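## Task

Take the culture plate labelled E10 out of the incubator and set it in out-nest O1, resting level within the nest's locators, its well A1 at the nest corner marked A1, and its lid seated completely on it. All other plates and lids must be left as they were, and the incubator door must finish closed and latched by its catch. Nothing may depend on the robot still holding it at the end; release the plate and withdraw the gripper once finished.

## Robot and tools

Robot: a single four-axis plate-moving arm with one two-finger gripper that always stays level (it can rotate about vertical but never tilt). Joints, base to tip: lift (0.000 to 0.550 m), shoulder (-2.000 to 2.000 rad), elbow (-2.800 to 2.800 rad), wrist yaw (-12.566 to 12.566 rad). Keep the elbow at least 0.4 rad away from 0, or the arm may fold and fault.

Frames. Scene frame: origin on the table top under the arm base, +z up, +y to the left when facing along +x. The state line reports end_effector_position (metres) and end_effector_quat_wxyz in this frame; the reported position may be a little off, more so at long reach. Gripper frame: fingers point along its +x, close and open along its y; the commanded point is midway between the rubber pads, 2 to 3 cm behind the fingertips.

The row (used by every motion command): five numbers, each in [-1, 1], ordered dx, dy, dz, rz, opening. The first four are an offset, not a pose: they are expressed in the gripper's own axes and measured from the gripper pose shown in the most recent result that shows it (or, before any such result in the scene and for later calls within one reply, from where the robot is when the action begins). Scale: 1.0 equals 0.6 m for dx, dy, dz and 180 degrees for rz; positive rz turns from gripper +x toward +y. Each row in a list is measured from that same base pose, not chained. Because the base is the measured pose, repeating a small offset against something rigid does not push further, but against something yielding it does. All zeros is not a pause: it drives the hand back to the base pose. Opening is absolute: +1 is fully open (0.140 m), -1 is closed (pads still 0.066 m apart); a full close needs about 0.6 s or more.

execute_actions, argument actions (a list with zero or one item), optional pictures (boolean). Empty list: just returns the state. {"rows": [...], "steps": n}: up to 15 rows and up to 15 steps of 1/30 s each (default 15); each row is used for one step and the final row repeats to fill. {"steps": n} alone: a wait of up to 300 steps counted from the previous result, your reply time included. Each step the commanded pose is clipped to within 70 mm and 16 degrees of the measured pose; after the last step the arm continues only to that last clipped pose, so check the result and send the remainder.

move, arguments target (one row as above, same offset rules) and speed (m/s, 0.002 to 0.5, default 0.25; rotation limited to twice that in rad/s). It drives a straight path lasting 0.5 to 10 s (cut off at 10 s), turning the shorter way. It does not avoid obstacles, may lag or overshoot in speed, especially near full reach. The opening is applied at the start. Its result adds a move: line: done (at rest near target), or off_target, moving, held, fault; limits=paced means the sent pose was clipped, limits=held means a safety check blocked some steps (speed may then jump). Distance from target is also given. Faster contact and targets set deeper past contact press harder.

wait, argument seconds (0 to 10): lets time pass without a new command; the robot only settles toward its last clipped pose while fingers finish moving.

zoom_image, arguments camera (cam_high, cam_low, cam_wrist) and region [x0, y0, x1, y1] in image pixels from the top-left, at most 504 by 504. Image sizes: cam_high and cam_low 672x504, cam_wrist 616x616. Calibration (intrinsics, distortion, world-to-camera transforms) was supplied; fixed cameras may be off by a couple of degrees and millimetres, and results list any camera whose numbers changed.

finished_scene, argument scene (the current scene's number): ends and grades it irreversibly and gives the next task. Replying without a tool call ends everything.

Result lines: the state line; Joint positions (lift, shoulder, elbow, wrist yaw, then pad gap in m); grip_measured (finger opening on the command scale, may read up to about 1 mm off consistently); Hand target (the pose the controller is driving toward); HELD marks steps where the row was not fully sent; a pose unreachable line means the clearance check altered or blocked the command. Pictures come with each result unless disabled.

Gripping: to hold, keep commanding an opening roughly 0.04 below grip_measured; a smaller margin grips more gently. Pads exert about 18 N each at most; closing fast can squeeze harder. Held parts may occasionally be tugged briefly.

Task hints: the incubator door keeps swinging after being pushed; if it goes well beyond 90 degrees its outer face can no longer be reached to close it. Plates inside show their ID on the front. On a labelled item, well A1 sits at the labelled short end, in the corner opposite the labelled long side.

Avoid: knocking anything off the table, drops, slips, slams, hard impacts and very hard pushing. Torque faults stop the arm for 10 s and cancel the rest of the call; load limits are lift 54.6 N, shoulder 8.19 N m, elbow 4.09 N m, wrist yaw 1.36 N m, held weight included. Holding loads heats motors: MOTOR HOT appears from 85 °C, and at 100 °C an OVER-TEMPERATURE FAULT brakes the arm until cooled. The simulation runs while you think, so be brief and let go before long pauses when possible.

Each tool is called after "Request:" by a JSON object that holds its "api" and its "payload".

## Session

Request:
{"api": "execute_actions", "payload": {"actions": []}}

Scene clock: 0.00 s of 9600.00 s.
end_effector_position=(+0.3759, +0.0090, +0.2119) grip_measured=+0.99 end_effector_quat_wxyz=(+0.829, +0.000, +0.000, -0.559)
Joint positions: [ 0.207  1.746  0.789 -3.72   0.14 ]
Hand target: +0.376, +0.009, +0.212; +0.829, +0.000, +0.000, -0.559
camera_calibration (this result's frames):
cam_wrist: T_world_to_cam=[[-0.926532, -0.376209, -0.00243092, 0.361946], [-0.225913, 0.561524, -0.796024, 0.235593], [0.300837, -0.736992, -0.605261, 0.117145], [0, 0, 0, 1]] pos_world=[0.353336, 0.0902113, 0.259321]

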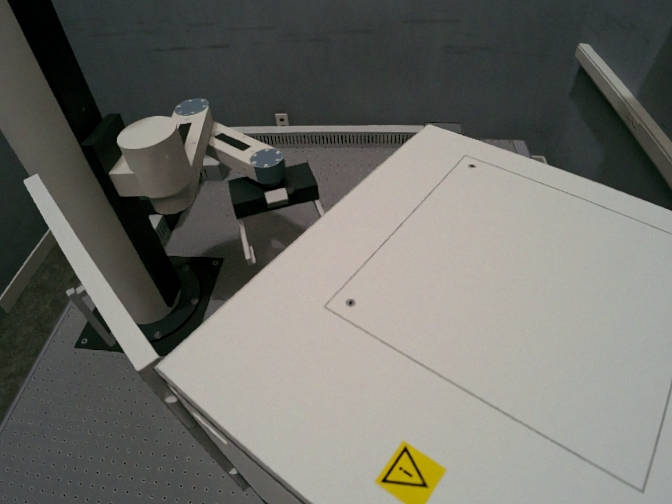

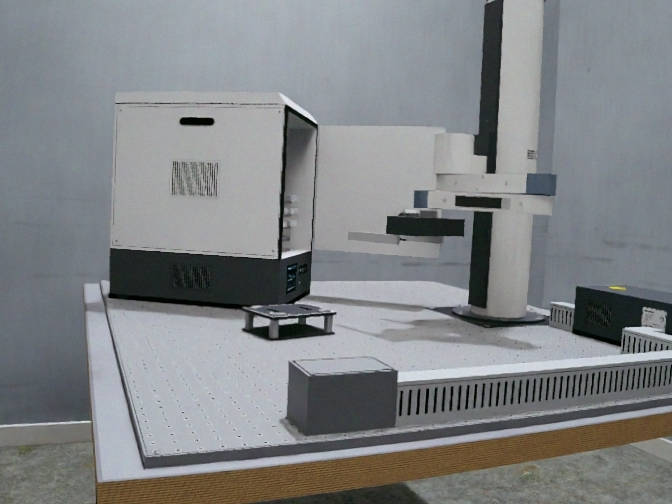

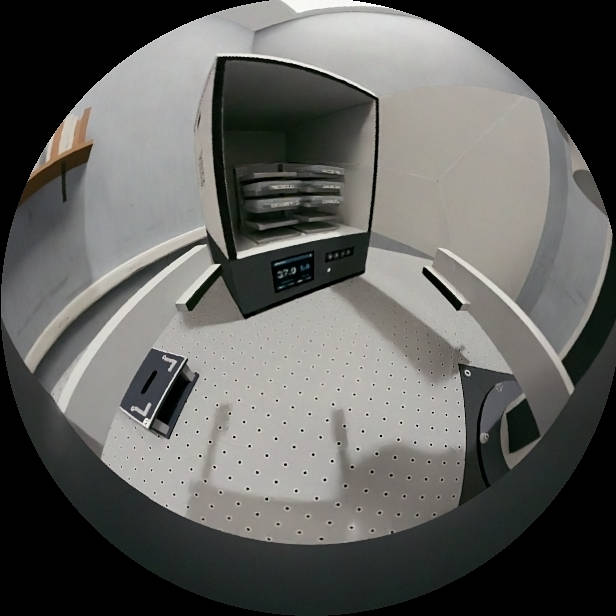

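Request:
{"api": "zoom_image", "payload": {"camera": "cam_wrist", "region": [180, 40, 420, 330]}}

Request:
{"api": "zoom_image", "payload": {"camera": "cam_wrist", "region": [100, 330, 220, 450]}}

Region (180, 40, 420, 330) of cam_wrist's 616x616 image, scaled by 1.738, with more detail than that image has; it fills the left 417 columns of this view, and the rest is white.

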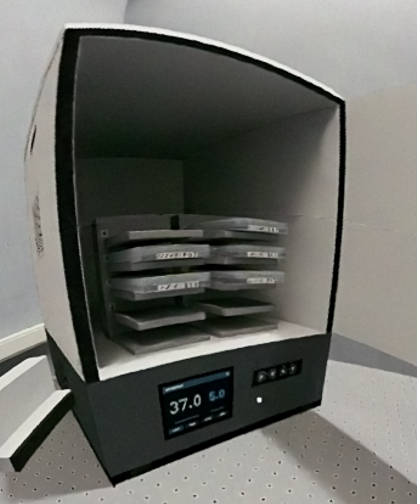

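Region (100, 330, 220, 450) of cam_wrist's 616x616 image, scaled by 4.200, with more detail than that image has.

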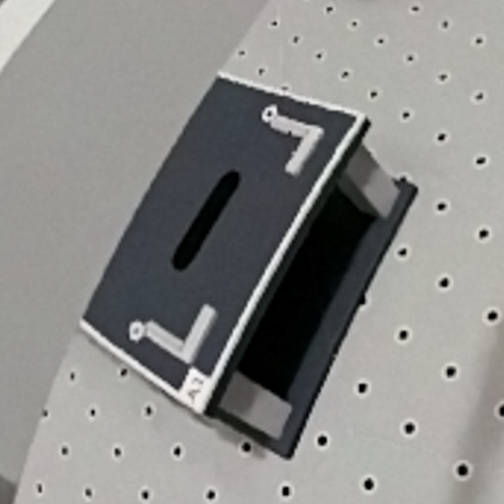

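Request:
{"api": "move", "payload": {"target": [0.383, -0.13, 0.02, 0.05, 1], "speed": 0.25}}

Request:
{"api": "move", "payload": {"target": [0, 0, 0, 0.148, 1], "speed": 0.3}}

Scene clock: 37.40 s of 9600.00 s.
end_effector_position=(+0.3901, -0.2332, +0.2238) grip_measured=+0.99 end_effector_quat_wxyz=(+0.870, +0.000, +0.000, -0.492)
Joint positions: [ 0.219  0.343  0.7   -2.073  0.14 ]
Hand target: +0.390, -0.233, +0.224; +0.871, +0.000, +0.000, -0.492
Off the commanded pose: 0.000 m, 0 deg.
After step 90, 32.83 s passed at rest.
move: done
camera_calibration (this result's frames):
cam_wrist: T_world_to_cam=[[-0.856465, -0.516199, -0.00243092, 0.223976], [-0.310779, 0.519387, -0.796024, 0.407587], [0.412169, -0.681011, -0.605261, -0.0887623], [0, 0, 0, 1]] pos_world=[0.355082, -0.156527, 0.271269]

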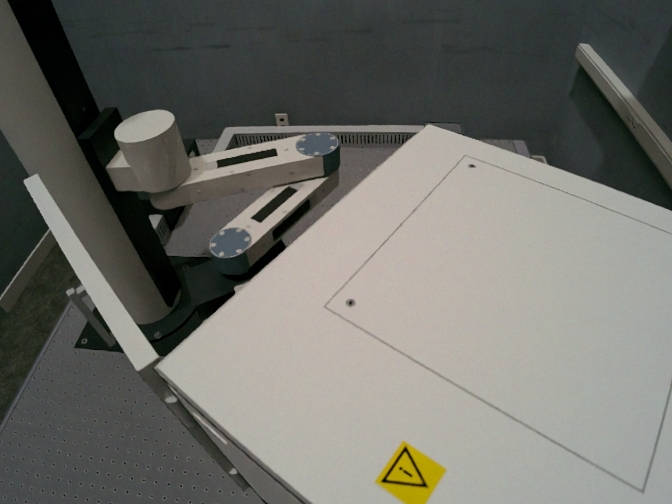

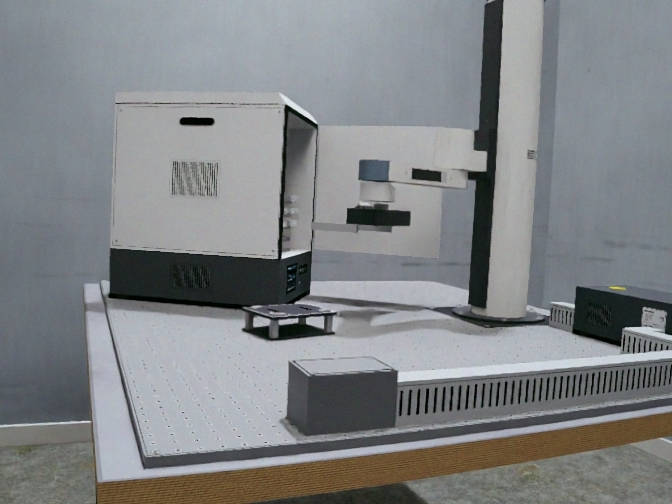

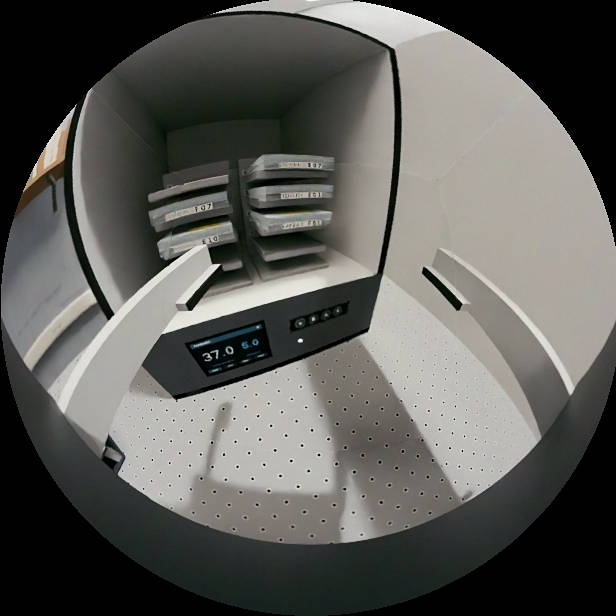

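Scene clock: 38.53 s of 9600.00 s.
end_effector_position=(+0.3901, -0.2333, +0.2238) grip_measured=+0.99 end_effector_quat_wxyz=(+0.960, +0.000, +0.000, -0.279)
Joint positions: [ 0.219 -0.012  0.714 -1.268  0.14 ]
Hand target: +0.390, -0.233, +0.224; +0.960, +0.000, +0.000, -0.278
Off the commanded pose: 0.000 m, 0 deg.
move: done
camera_calibration (this result's frames):
cam_wrist: T_world_to_cam=[[-0.534503, -0.845163, -0.00243092, 0.0215939], [-0.510513, 0.325151, -0.796024, 0.440242], [0.67356, -0.424236, -0.605261, -0.130897], [0, 0, 0, 1]] pos_world=[0.324458, -0.180426, 0.271269]

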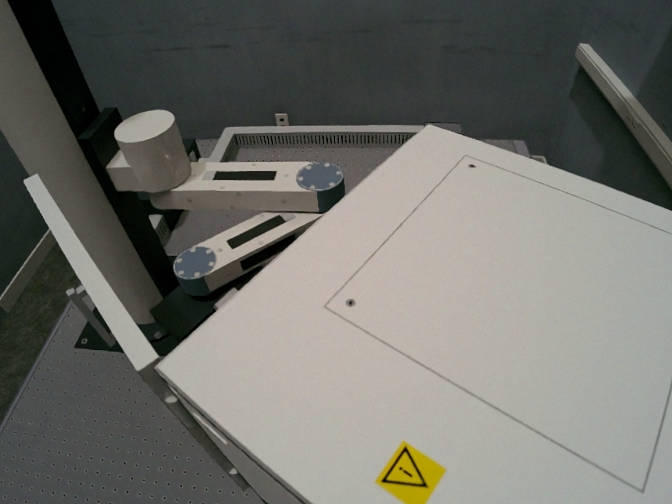

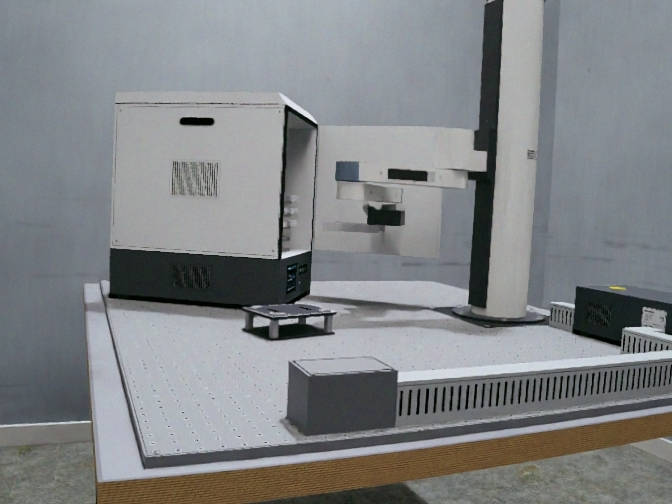

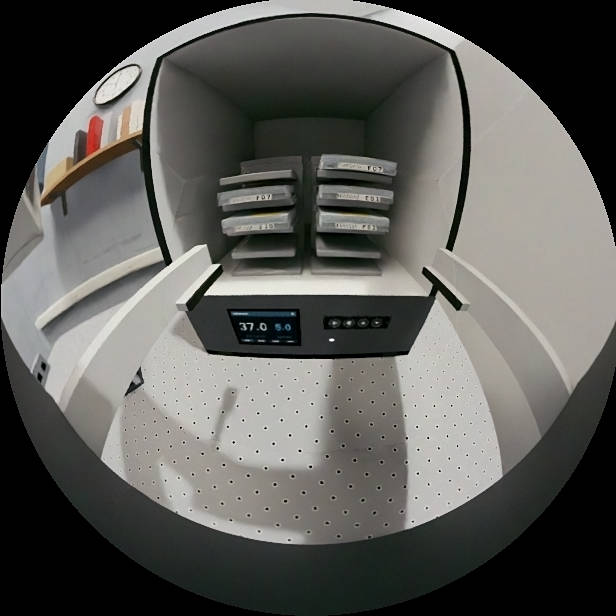

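Request:
{"api": "zoom_image", "payload": {"camera": "cam_wrist", "region": [200, 140, 420, 300]}}

Region (200, 140, 420, 300) of cam_wrist's 616x616 image, scaled by 2.291, with more detail than that image has; it fills the top 367 rows of this view, and the rest is white.

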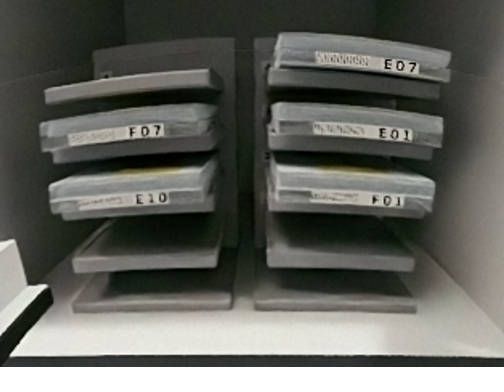

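Request:
{"api": "move", "payload": {"target": [0.11, 0.126, 0.009, 0, 0], "speed": 0.15}}

Request:
{"api": "zoom_image", "payload": {"camera": "cam_wrist", "region": [180, 130, 460, 330]}}

Scene clock: 52.07 s of 9600.00 s.
end_effector_position=(+0.4864, -0.2046, +0.2292) grip_measured=+0.00 end_effector_quat_wxyz=(+0.960, +0.000, +0.000, -0.278)
Joint positions: [ 0.224  0.366  0.916 -1.846  0.103]
Hand target: +0.486, -0.205, +0.229; +0.960, +0.000, +0.000, -0.279
Off the commanded pose: 0.000 m, 0 deg.
After step 90, 9.57 s passed at rest.
move: done
camera_calibration (this result's frames):
cam_wrist: T_world_to_cam=[[-0.533885, -0.845553, -0.00243092, 0.0969266], [-0.51075, 0.324778, -0.796024, 0.484378], [0.67387, -0.423744, -0.605261, -0.180379], [0, 0, 0, 1]] pos_world=[0.420696, -0.151793, 0.276636]

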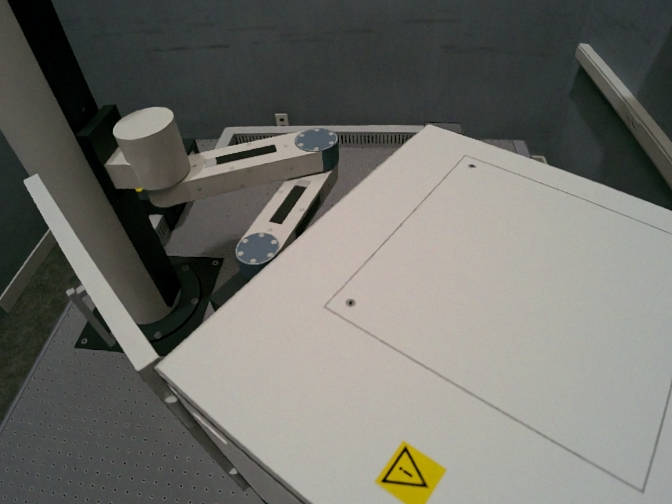

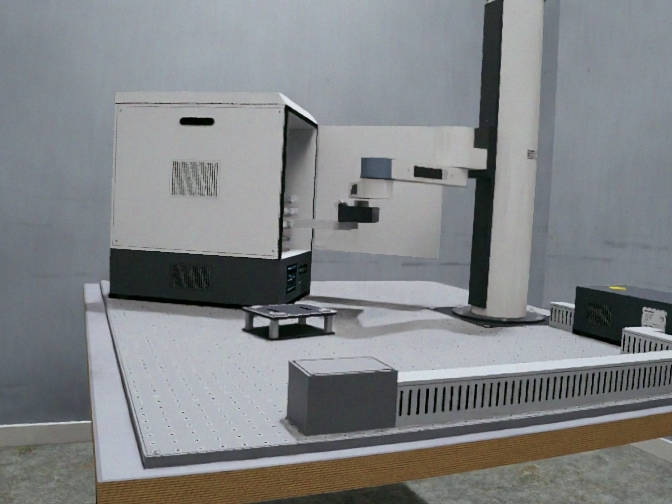

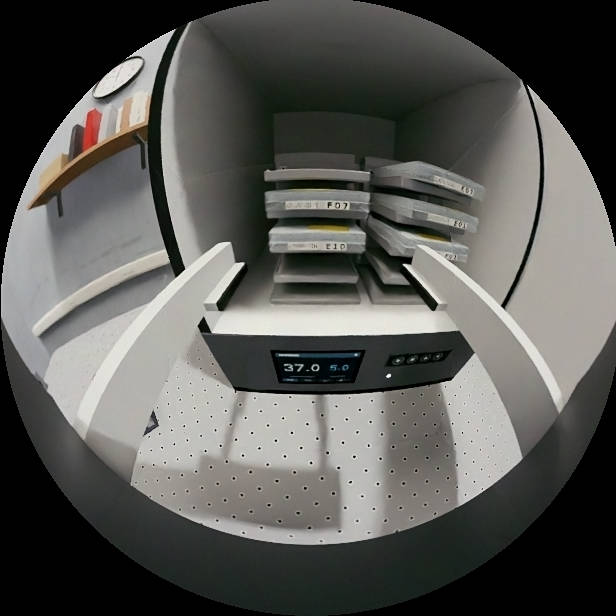

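Region (180, 130, 460, 330) of cam_wrist's 616x616 image, scaled by 1.800, with more detail than that image has; it fills the top 360 rows of this view, and the rest is white.

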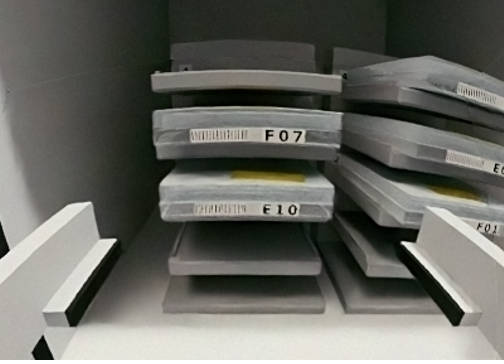

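Request:
{"api": "zoom_image", "payload": {"camera": "cam_wrist", "region": [255, 160, 385, 270]}}

Region (255, 160, 385, 270) of cam_wrist's 616x616 image, scaled by 3.877, with more detail than that image has; it fills the top 426 rows of this view, and the rest is white.

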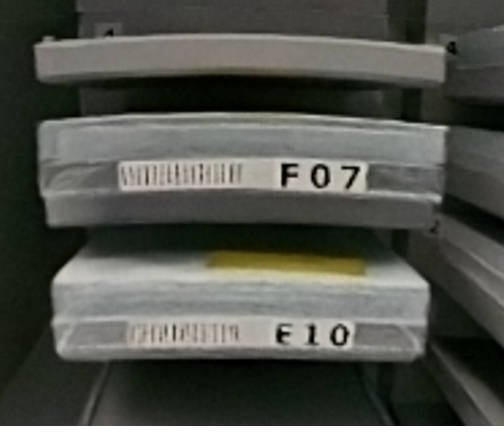

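Request:
{"api": "move", "payload": {"target": [0.14, 0.0063, -0.0015, 0, 0], "speed": 0.08}}

Request:
{"api": "zoom_image", "payload": {"camera": "cam_wrist", "region": [170, 170, 470, 400]}}

Scene clock: 73.60 s of 9600.00 s.
end_effector_position=(+0.5595, -0.2462, +0.2283) grip_measured=+0.00 end_effector_quat_wxyz=(+0.961, +0.000, +0.000, -0.278)
Joint positions: [ 0.223  0.247  1.301 -2.112  0.103]
Hand target: +0.559, -0.246, +0.228; +0.960, +0.000, +0.000, -0.278
Off the commanded pose: 0.000 m, 0 deg.
After step 90, 17.20 s passed at rest.
move: done
camera_calibration (this result's frames):
cam_wrist: T_world_to_cam=[[-0.533434, -0.845838, -0.00243092, 0.100457], [-0.510923, 0.324506, -0.796024, 0.534601], [0.674096, -0.423384, -0.605261, -0.247835], [0, 0, 0, 1]] pos_world=[0.493792, -0.193441, 0.275794]

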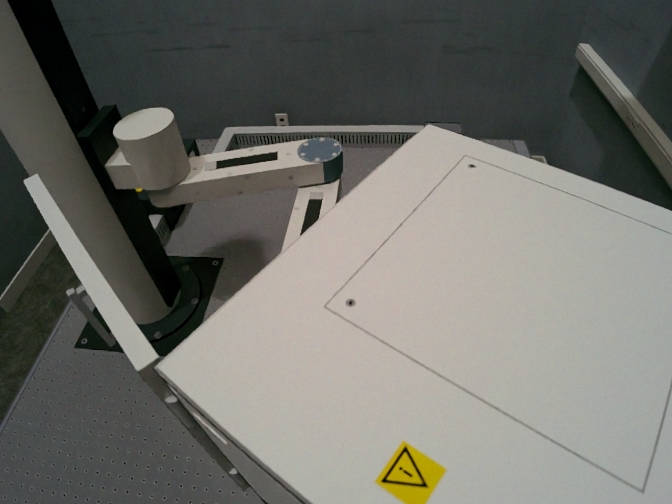

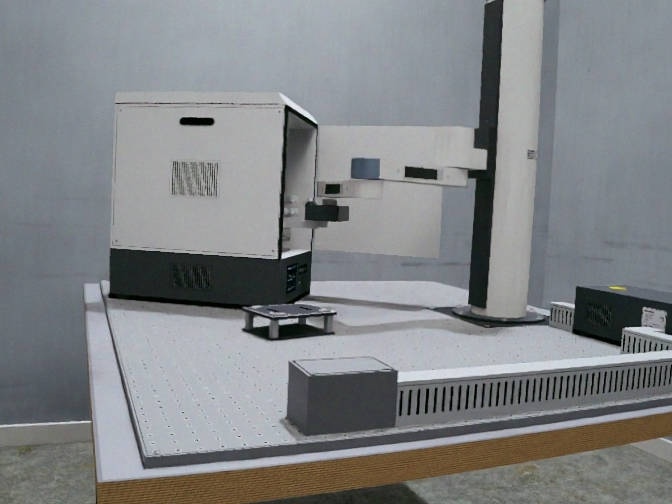

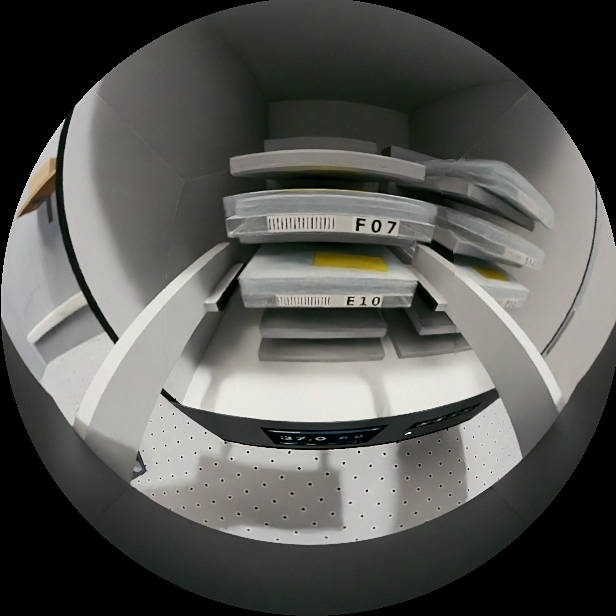

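Region (170, 170, 470, 400) of cam_wrist's 616x616 image, scaled by 1.680, with more detail than that image has; it fills the top 386 rows of this view, and the rest is white.

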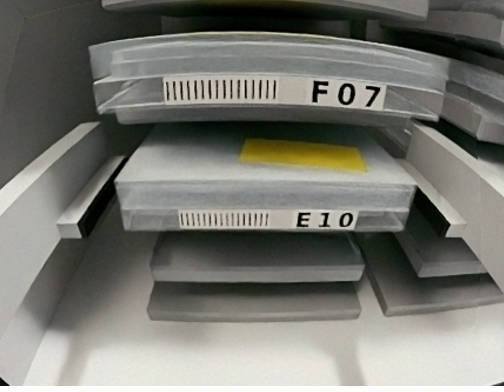

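Request:
{"api": "move", "payload": {"target": [0.072, 0, 0, 0, 0], "speed": 0.05}}

Request:
{"api": "execute_actions", "payload": {"actions": [{"rows": [[0,0,0,0,-0.08],[0,0,0,0,-0.16],[0,0,0,0,-0.24],[0,0,0,0,-0.31],[0,0,0,0,-0.37],[0,0,0,0,-0.41],[0,0,0,0,-0.44],[0,0,0,0,-0.46],[0,0,0,0,-0.48],[0,0,0,0,-0.49],[0,0,0,0,-0.50],[0,0,0,0,-0.51],[0,0,0,0,-0.52],[0,0,0,0,-0.53],[0,0,0,0,-0.54]], "steps": 15}]}}

Scene clock: 80.23 s of 9600.00 s.
end_effector_position=(+0.5961, -0.2692, +0.2283) grip_measured=+0.00 end_effector_quat_wxyz=(+0.961, +0.000, +0.000, -0.278)
Joint positions: [ 0.223  0.158  1.522 -2.243  0.103]
Hand target: +0.596, -0.269, +0.228; +0.961, +0.000, +0.000, -0.278
Off the commanded pose: 0.000 m, 0 deg.
After step 90, 2.53 s passed at rest.
move: done
camera_calibration (this result's frames):
cam_wrist: T_world_to_cam=[[-0.532988, -0.846119, -0.00243092, 0.100205], [-0.511094, 0.324236, -0.796024, 0.560799], [0.674319, -0.423029, -0.605261, -0.282291], [0, 0, 0, 1]] pos_world=[0.530383, -0.216463, 0.275793]

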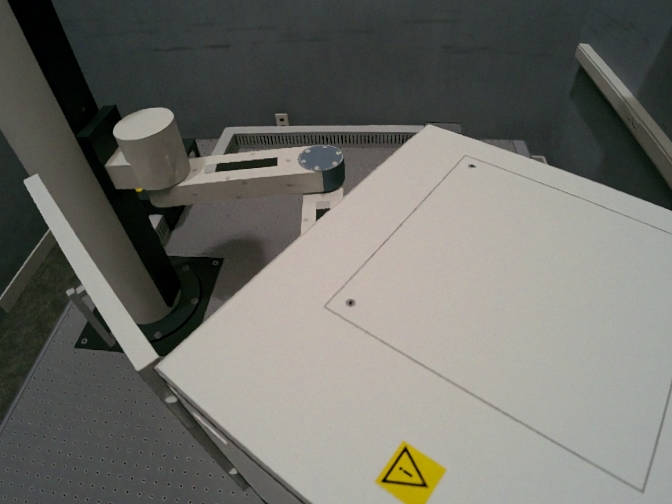

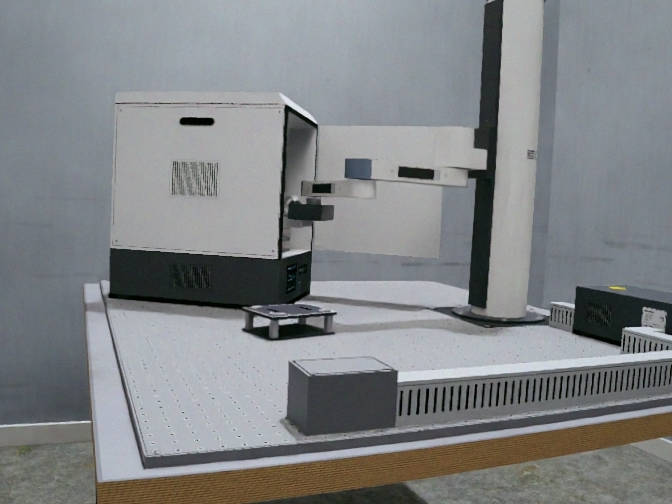

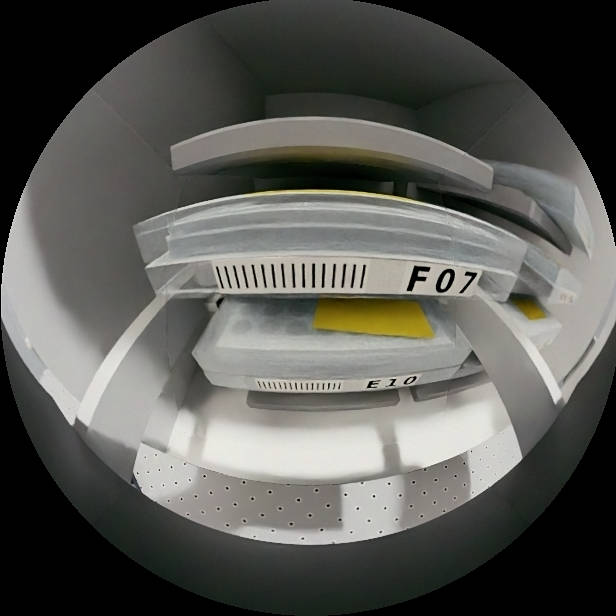

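Scene clock: 80.73 s of 9600.00 s.
end_effector_position=(+0.5961, -0.2692, +0.2283) grip_measured=-0.49 end_effector_quat_wxyz=(+0.961, +0.000, +0.000, -0.278)
Joint positions: [ 0.223  0.158  1.522 -2.243  0.085]
Hand target: +0.596, -0.269, +0.228; +0.961, +0.000, +0.000, -0.278
Off the commanded pose: 0.000 m, 0 deg.
Steps of this call (steps 1 to 15: all 15 steps of this action). Readings (end_effector_position):
1: (+0.5961, -0.2692, +0.2283)
2: (+0.5961, -0.2692, +0.2283)
4: (+0.5961, -0.2692, +0.2283)
8: (+0.5961, -0.2692, +0.2283)
15: the state above
camera_calibration (this result's frames):
cam_wrist: T_world_to_cam=[[-0.532978, -0.846126, -0.00243092, 0.1002], [-0.511098, 0.32423, -0.796024, 0.5608], [0.674324, -0.423021, -0.605261, -0.282292], [0, 0, 0, 1]] pos_world=[0.530384, -0.216462, 0.275793]

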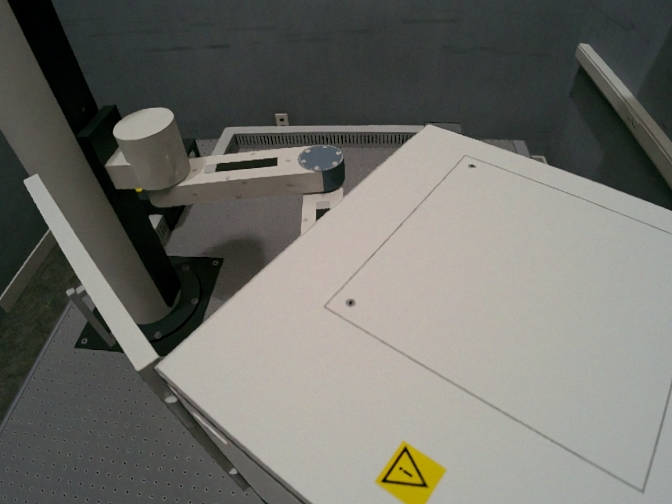

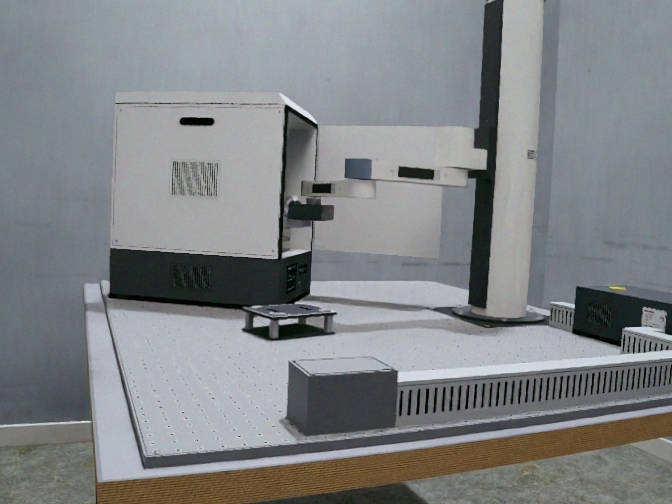

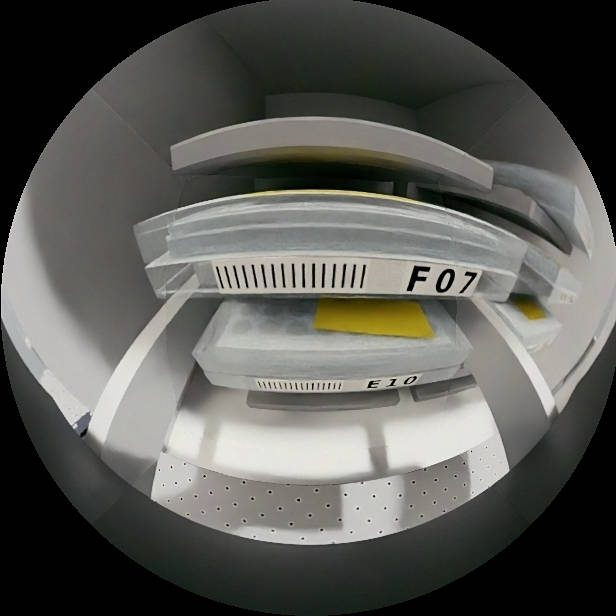

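Gripped at −0.49. Lift 4 mm, then retract.

Request:
{"api": "move", "payload": {"target": [0, 0, 0.007, 0, -0.54], "speed": 0.01}}

Request:
{"api": "move", "payload": {"target": [-0.3, 0, 0, 0, -0.54], "speed": 0.08}}

Scene clock: 83.37 s of 9600.00 s.
end_effector_position=(+0.5961, -0.2692, +0.2325) grip_measured=-0.49 end_effector_quat_wxyz=(+0.961, +0.000, +0.000, -0.278)
Joint positions: [ 0.227  0.158  1.522 -2.243  0.085]
Hand target: +0.596, -0.269, +0.233; +0.961, +0.000, +0.000, -0.278
Off the commanded pose: 0.000 m, 0 deg.
move: done
camera_calibration (this result's frames):
cam_wrist: T_world_to_cam=[[-0.532976, -0.846127, -0.00243092, 0.100209], [-0.511099, 0.324228, -0.796024, 0.564114], [0.674325, -0.423019, -0.605261, -0.279773], [0, 0, 0, 1]] pos_world=[0.530385, -0.216462, 0.279956]

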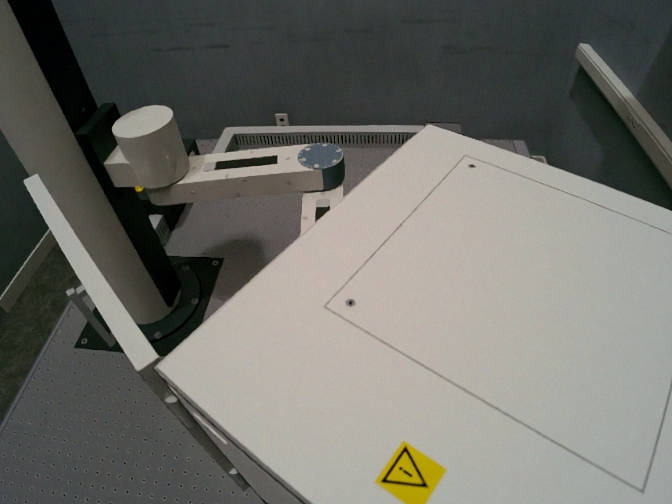

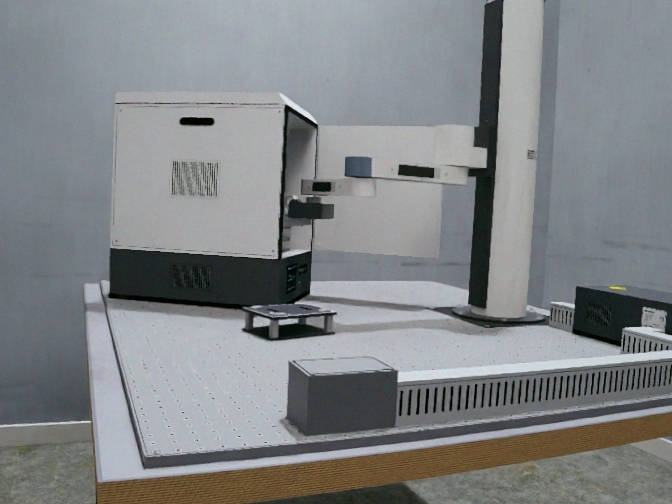

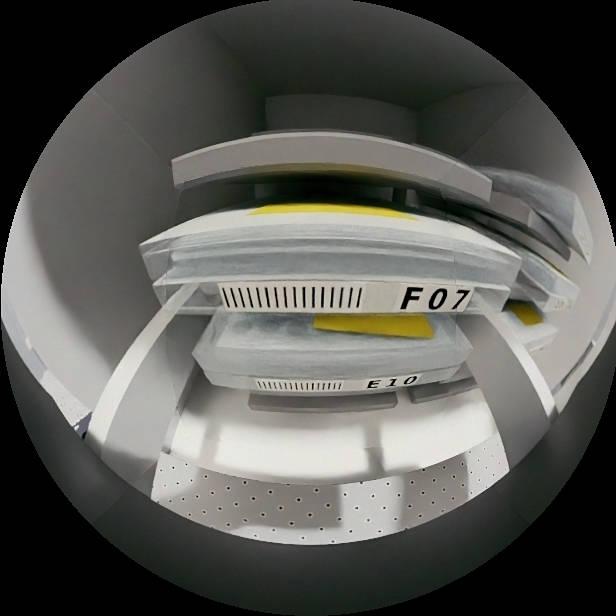

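Scene clock: 85.90 s of 9600.00 s.
end_effector_position=(+0.4437, -0.1732, +0.2325) grip_measured=-0.49 end_effector_quat_wxyz=(+0.961, +0.000, +0.000, -0.278)
Joint positions: [ 0.227  0.435  0.69  -1.688  0.085]
Hand target: +0.444, -0.173, +0.232; +0.961, +0.000, +0.000, -0.278
Off the commanded pose: 0.000 m, 0 deg.
move: done
camera_calibration (this result's frames):
cam_wrist: T_world_to_cam=[[-0.533389, -0.845867, -0.00243092, 0.100419], [-0.510941, 0.324478, -0.796024, 0.455101], [0.674119, -0.423348, -0.605261, -0.136403], [0, 0, 0, 1]] pos_world=[0.378044, -0.120475, 0.279955]

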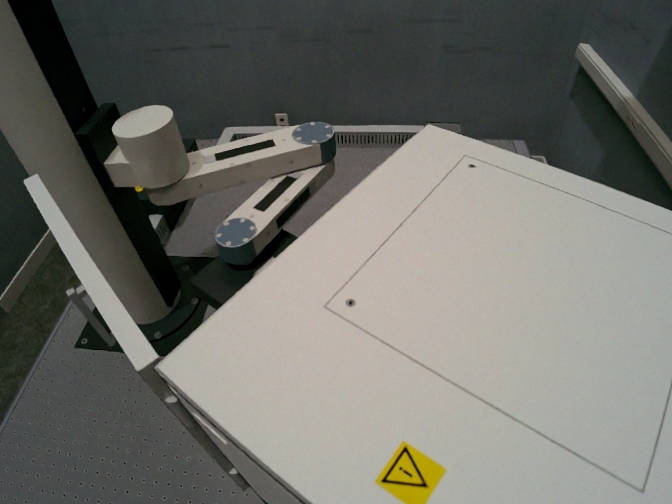

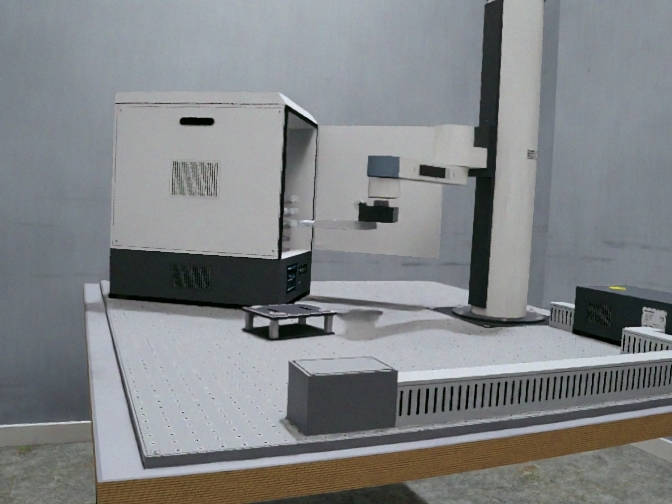

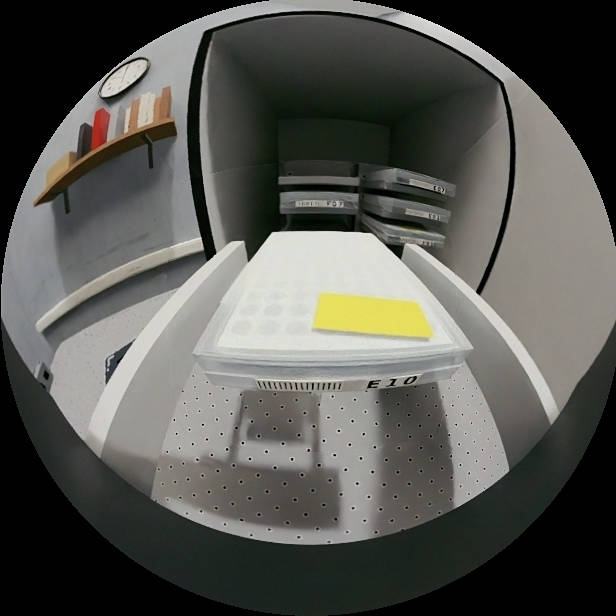

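Request:
{"api": "move", "payload": {"target": [-0.046, 0.27, -0.05, 0.056, -0.54], "speed": 0.15}}

Scene clock: 98.50 s of 9600.00 s.
end_effector_position=(+0.5069, -0.0214, +0.2024) grip_measured=-0.49 end_effector_quat_wxyz=(+0.981, +0.000, +0.000, -0.192)
Joint positions: [ 0.197  1.146  0.795 -2.328  0.085]
Hand target: +0.507, -0.022, +0.202; +0.981, +0.000, +0.000, -0.193
Off the commanded pose: 0.000 m, 0 deg.
After step 90, 8.17 s passed at rest.
move: done
camera_calibration (this result's frames):
cam_wrist: T_world_to_cam=[[-0.376418, -0.926447, -0.00243092, 0.181147], [-0.560017, 0.229625, -0.796024, 0.437035], [0.738032, -0.298277, -0.605261, -0.162603], [0, 0, 0, 1]] pos_world=[0.43294, 0.0189678, 0.249914]

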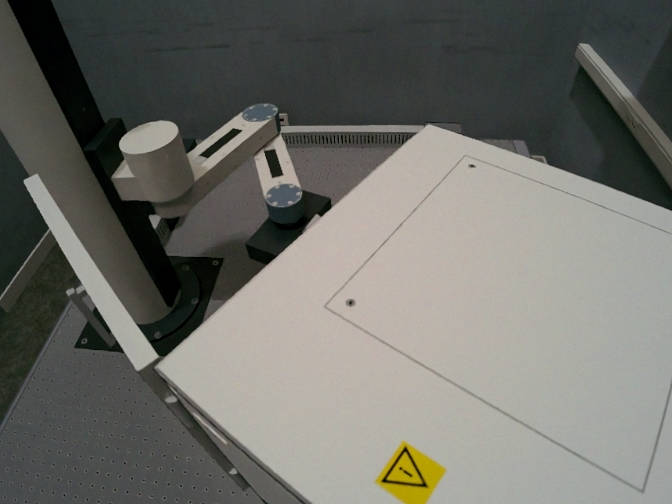

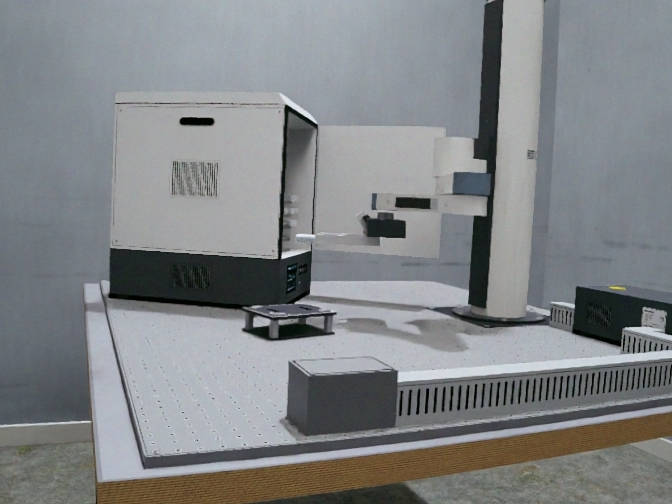

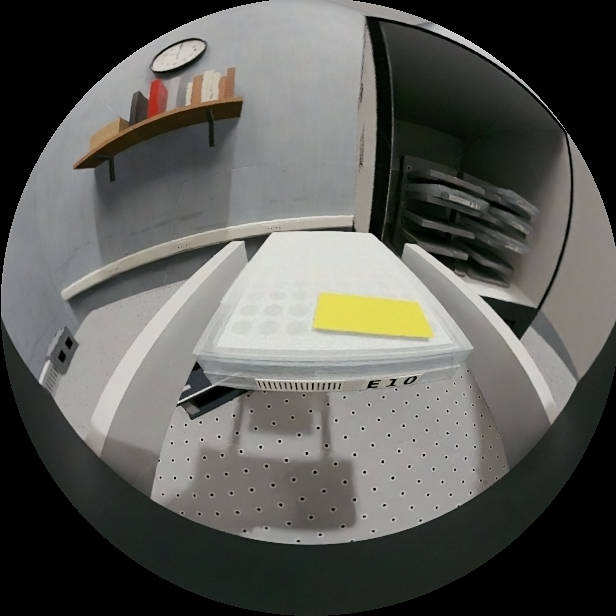

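Request:
{"api": "move", "payload": {"target": [0.1015, 0.2867, -0.154, 0.2117, -0.54], "speed": 0.15}}

Request:
{"api": "zoom_image", "payload": {"camera": "cam_wrist", "region": [130, 340, 530, 560]}}

Scene clock: 104.67 s of 9600.00 s.
end_effector_position=(+0.6282, +0.1151, +0.1100) grip_measured=-0.49 end_effector_quat_wxyz=(+0.990, +0.000, +0.000, +0.139)
Joint positions: [ 0.105  1.033  1.356 -2.111  0.085]
Hand target: +0.628, +0.115, +0.110; +0.990, +0.000, +0.000, +0.139
Off the commanded pose: 0.000 m, 0 deg.
After step 90, 0.67 s passed at rest.
move: done
camera_calibration (this result's frames):
cam_wrist: T_world_to_cam=[[0.275789, -0.961215, -0.00243092, -0.0526713], [-0.582323, -0.165065, -0.796024, 0.459424], [0.764749, 0.22095, -0.605261, -0.343911], [0, 0, 0, 1]] pos_world=[0.545065, 0.101193, 0.157429]

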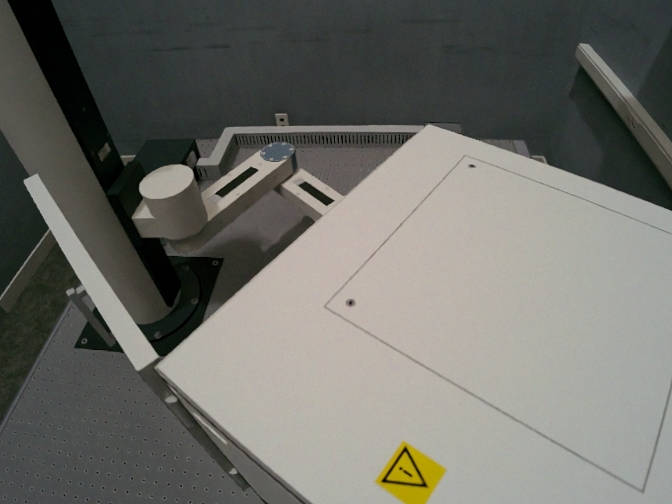

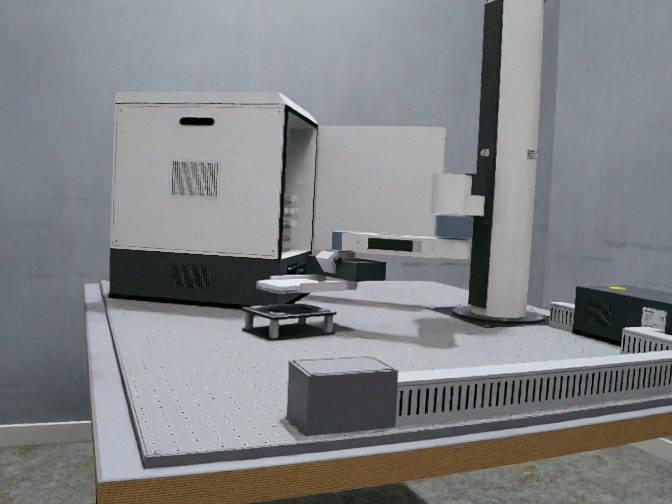

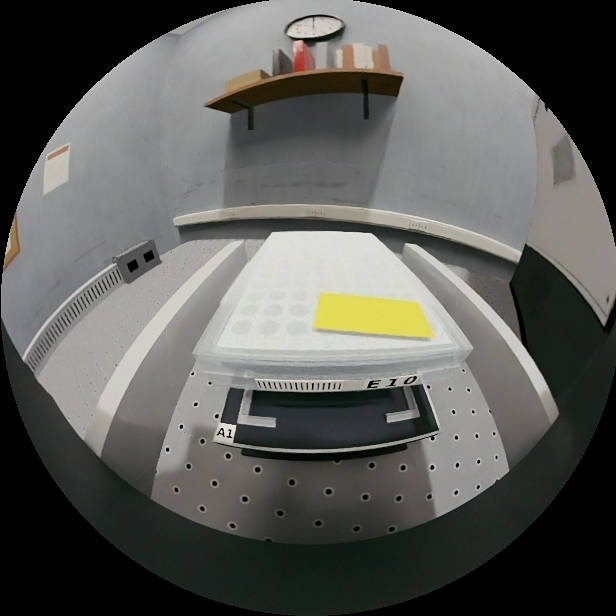

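Region (130, 340, 530, 560) of cam_wrist's 616x616 image, scaled by 1.260, with more detail than that image has; it fills the top 277 rows of this view, and the rest is white.

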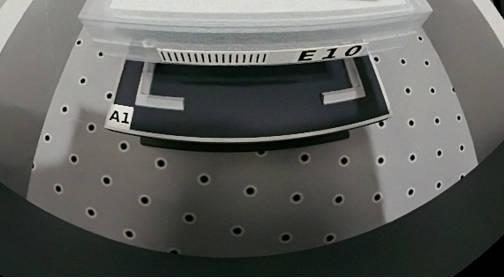

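Request:
{"api": "zoom_image", "payload": {"camera": "cam_wrist", "region": [200, 360, 460, 470]}}

Region (200, 360, 460, 470) of cam_wrist's 616x616 image, scaled by 1.938, with more detail than that image has; it fills the top 213 rows of this view, and the rest is white.

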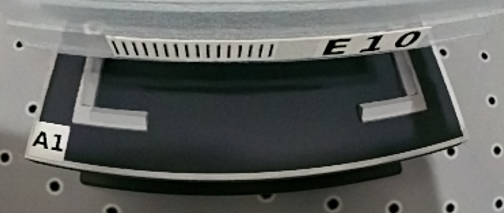

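Request:
{"api": "move", "payload": {"target": [0.0075, -0.0017, -0.048, 0, -0.54], "speed": 0.04}}

Request:
{"api": "zoom_image", "payload": {"camera": "cam_wrist", "region": [160, 340, 510, 480]}}

Scene clock: 116.23 s of 9600.00 s.
end_effector_position=(+0.6328, +0.1154, +0.0811) grip_measured=-0.49 end_effector_quat_wxyz=(+0.990, +0.000, +0.000, +0.139)
Joint positions: [ 0.076  1.022  1.379 -2.122  0.085]
Hand target: +0.633, +0.115, +0.081; +0.990, +0.000, +0.000, +0.139
Off the commanded pose: 0.000 m, 0 deg.
After step 90, 7.60 s passed at rest.
move: done
camera_calibration (this result's frames):
cam_wrist: T_world_to_cam=[[0.276146, -0.961113, -0.00243092, -0.0539224], [-0.582261, -0.165281, -0.796024, 0.439129], [0.764667, 0.221234, -0.605261, -0.364937], [0, 0, 0, 1]] pos_world=[0.549634, 0.101491, 0.128544]

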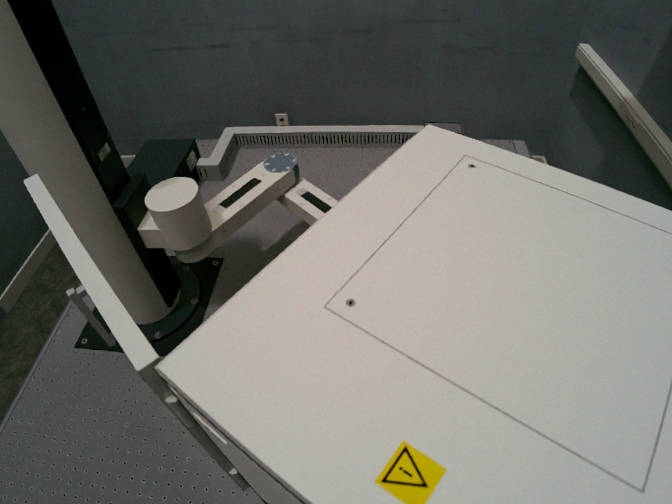

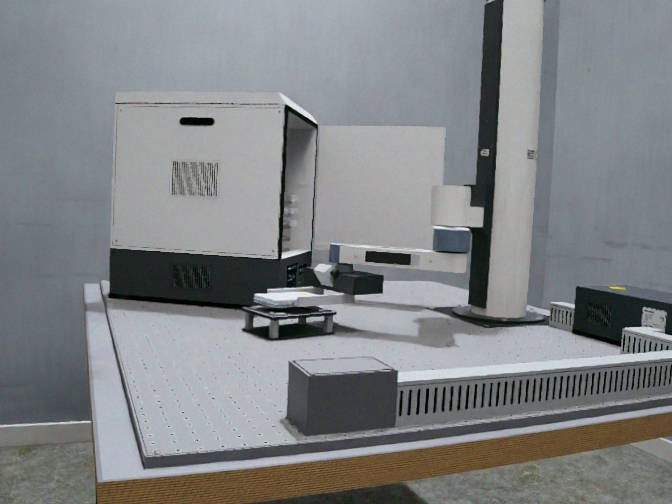

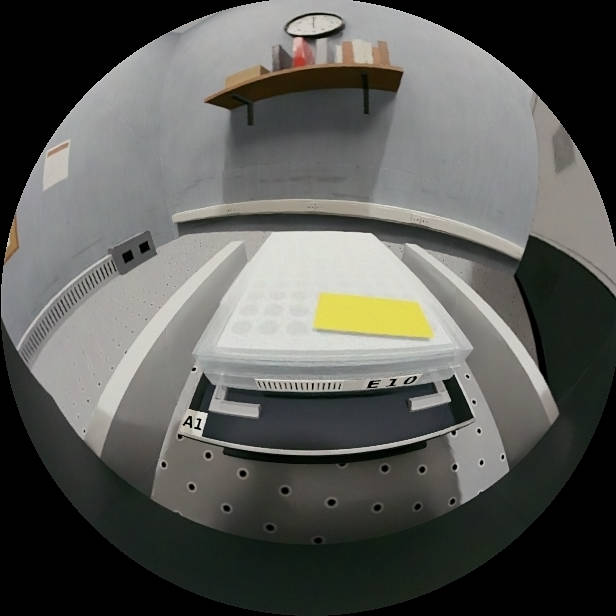

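Region (160, 340, 510, 480) of cam_wrist's 616x616 image, scaled by 1.440, with more detail than that image has; it fills the top 202 rows of this view, and the rest is white.

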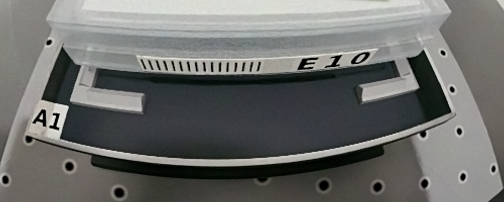

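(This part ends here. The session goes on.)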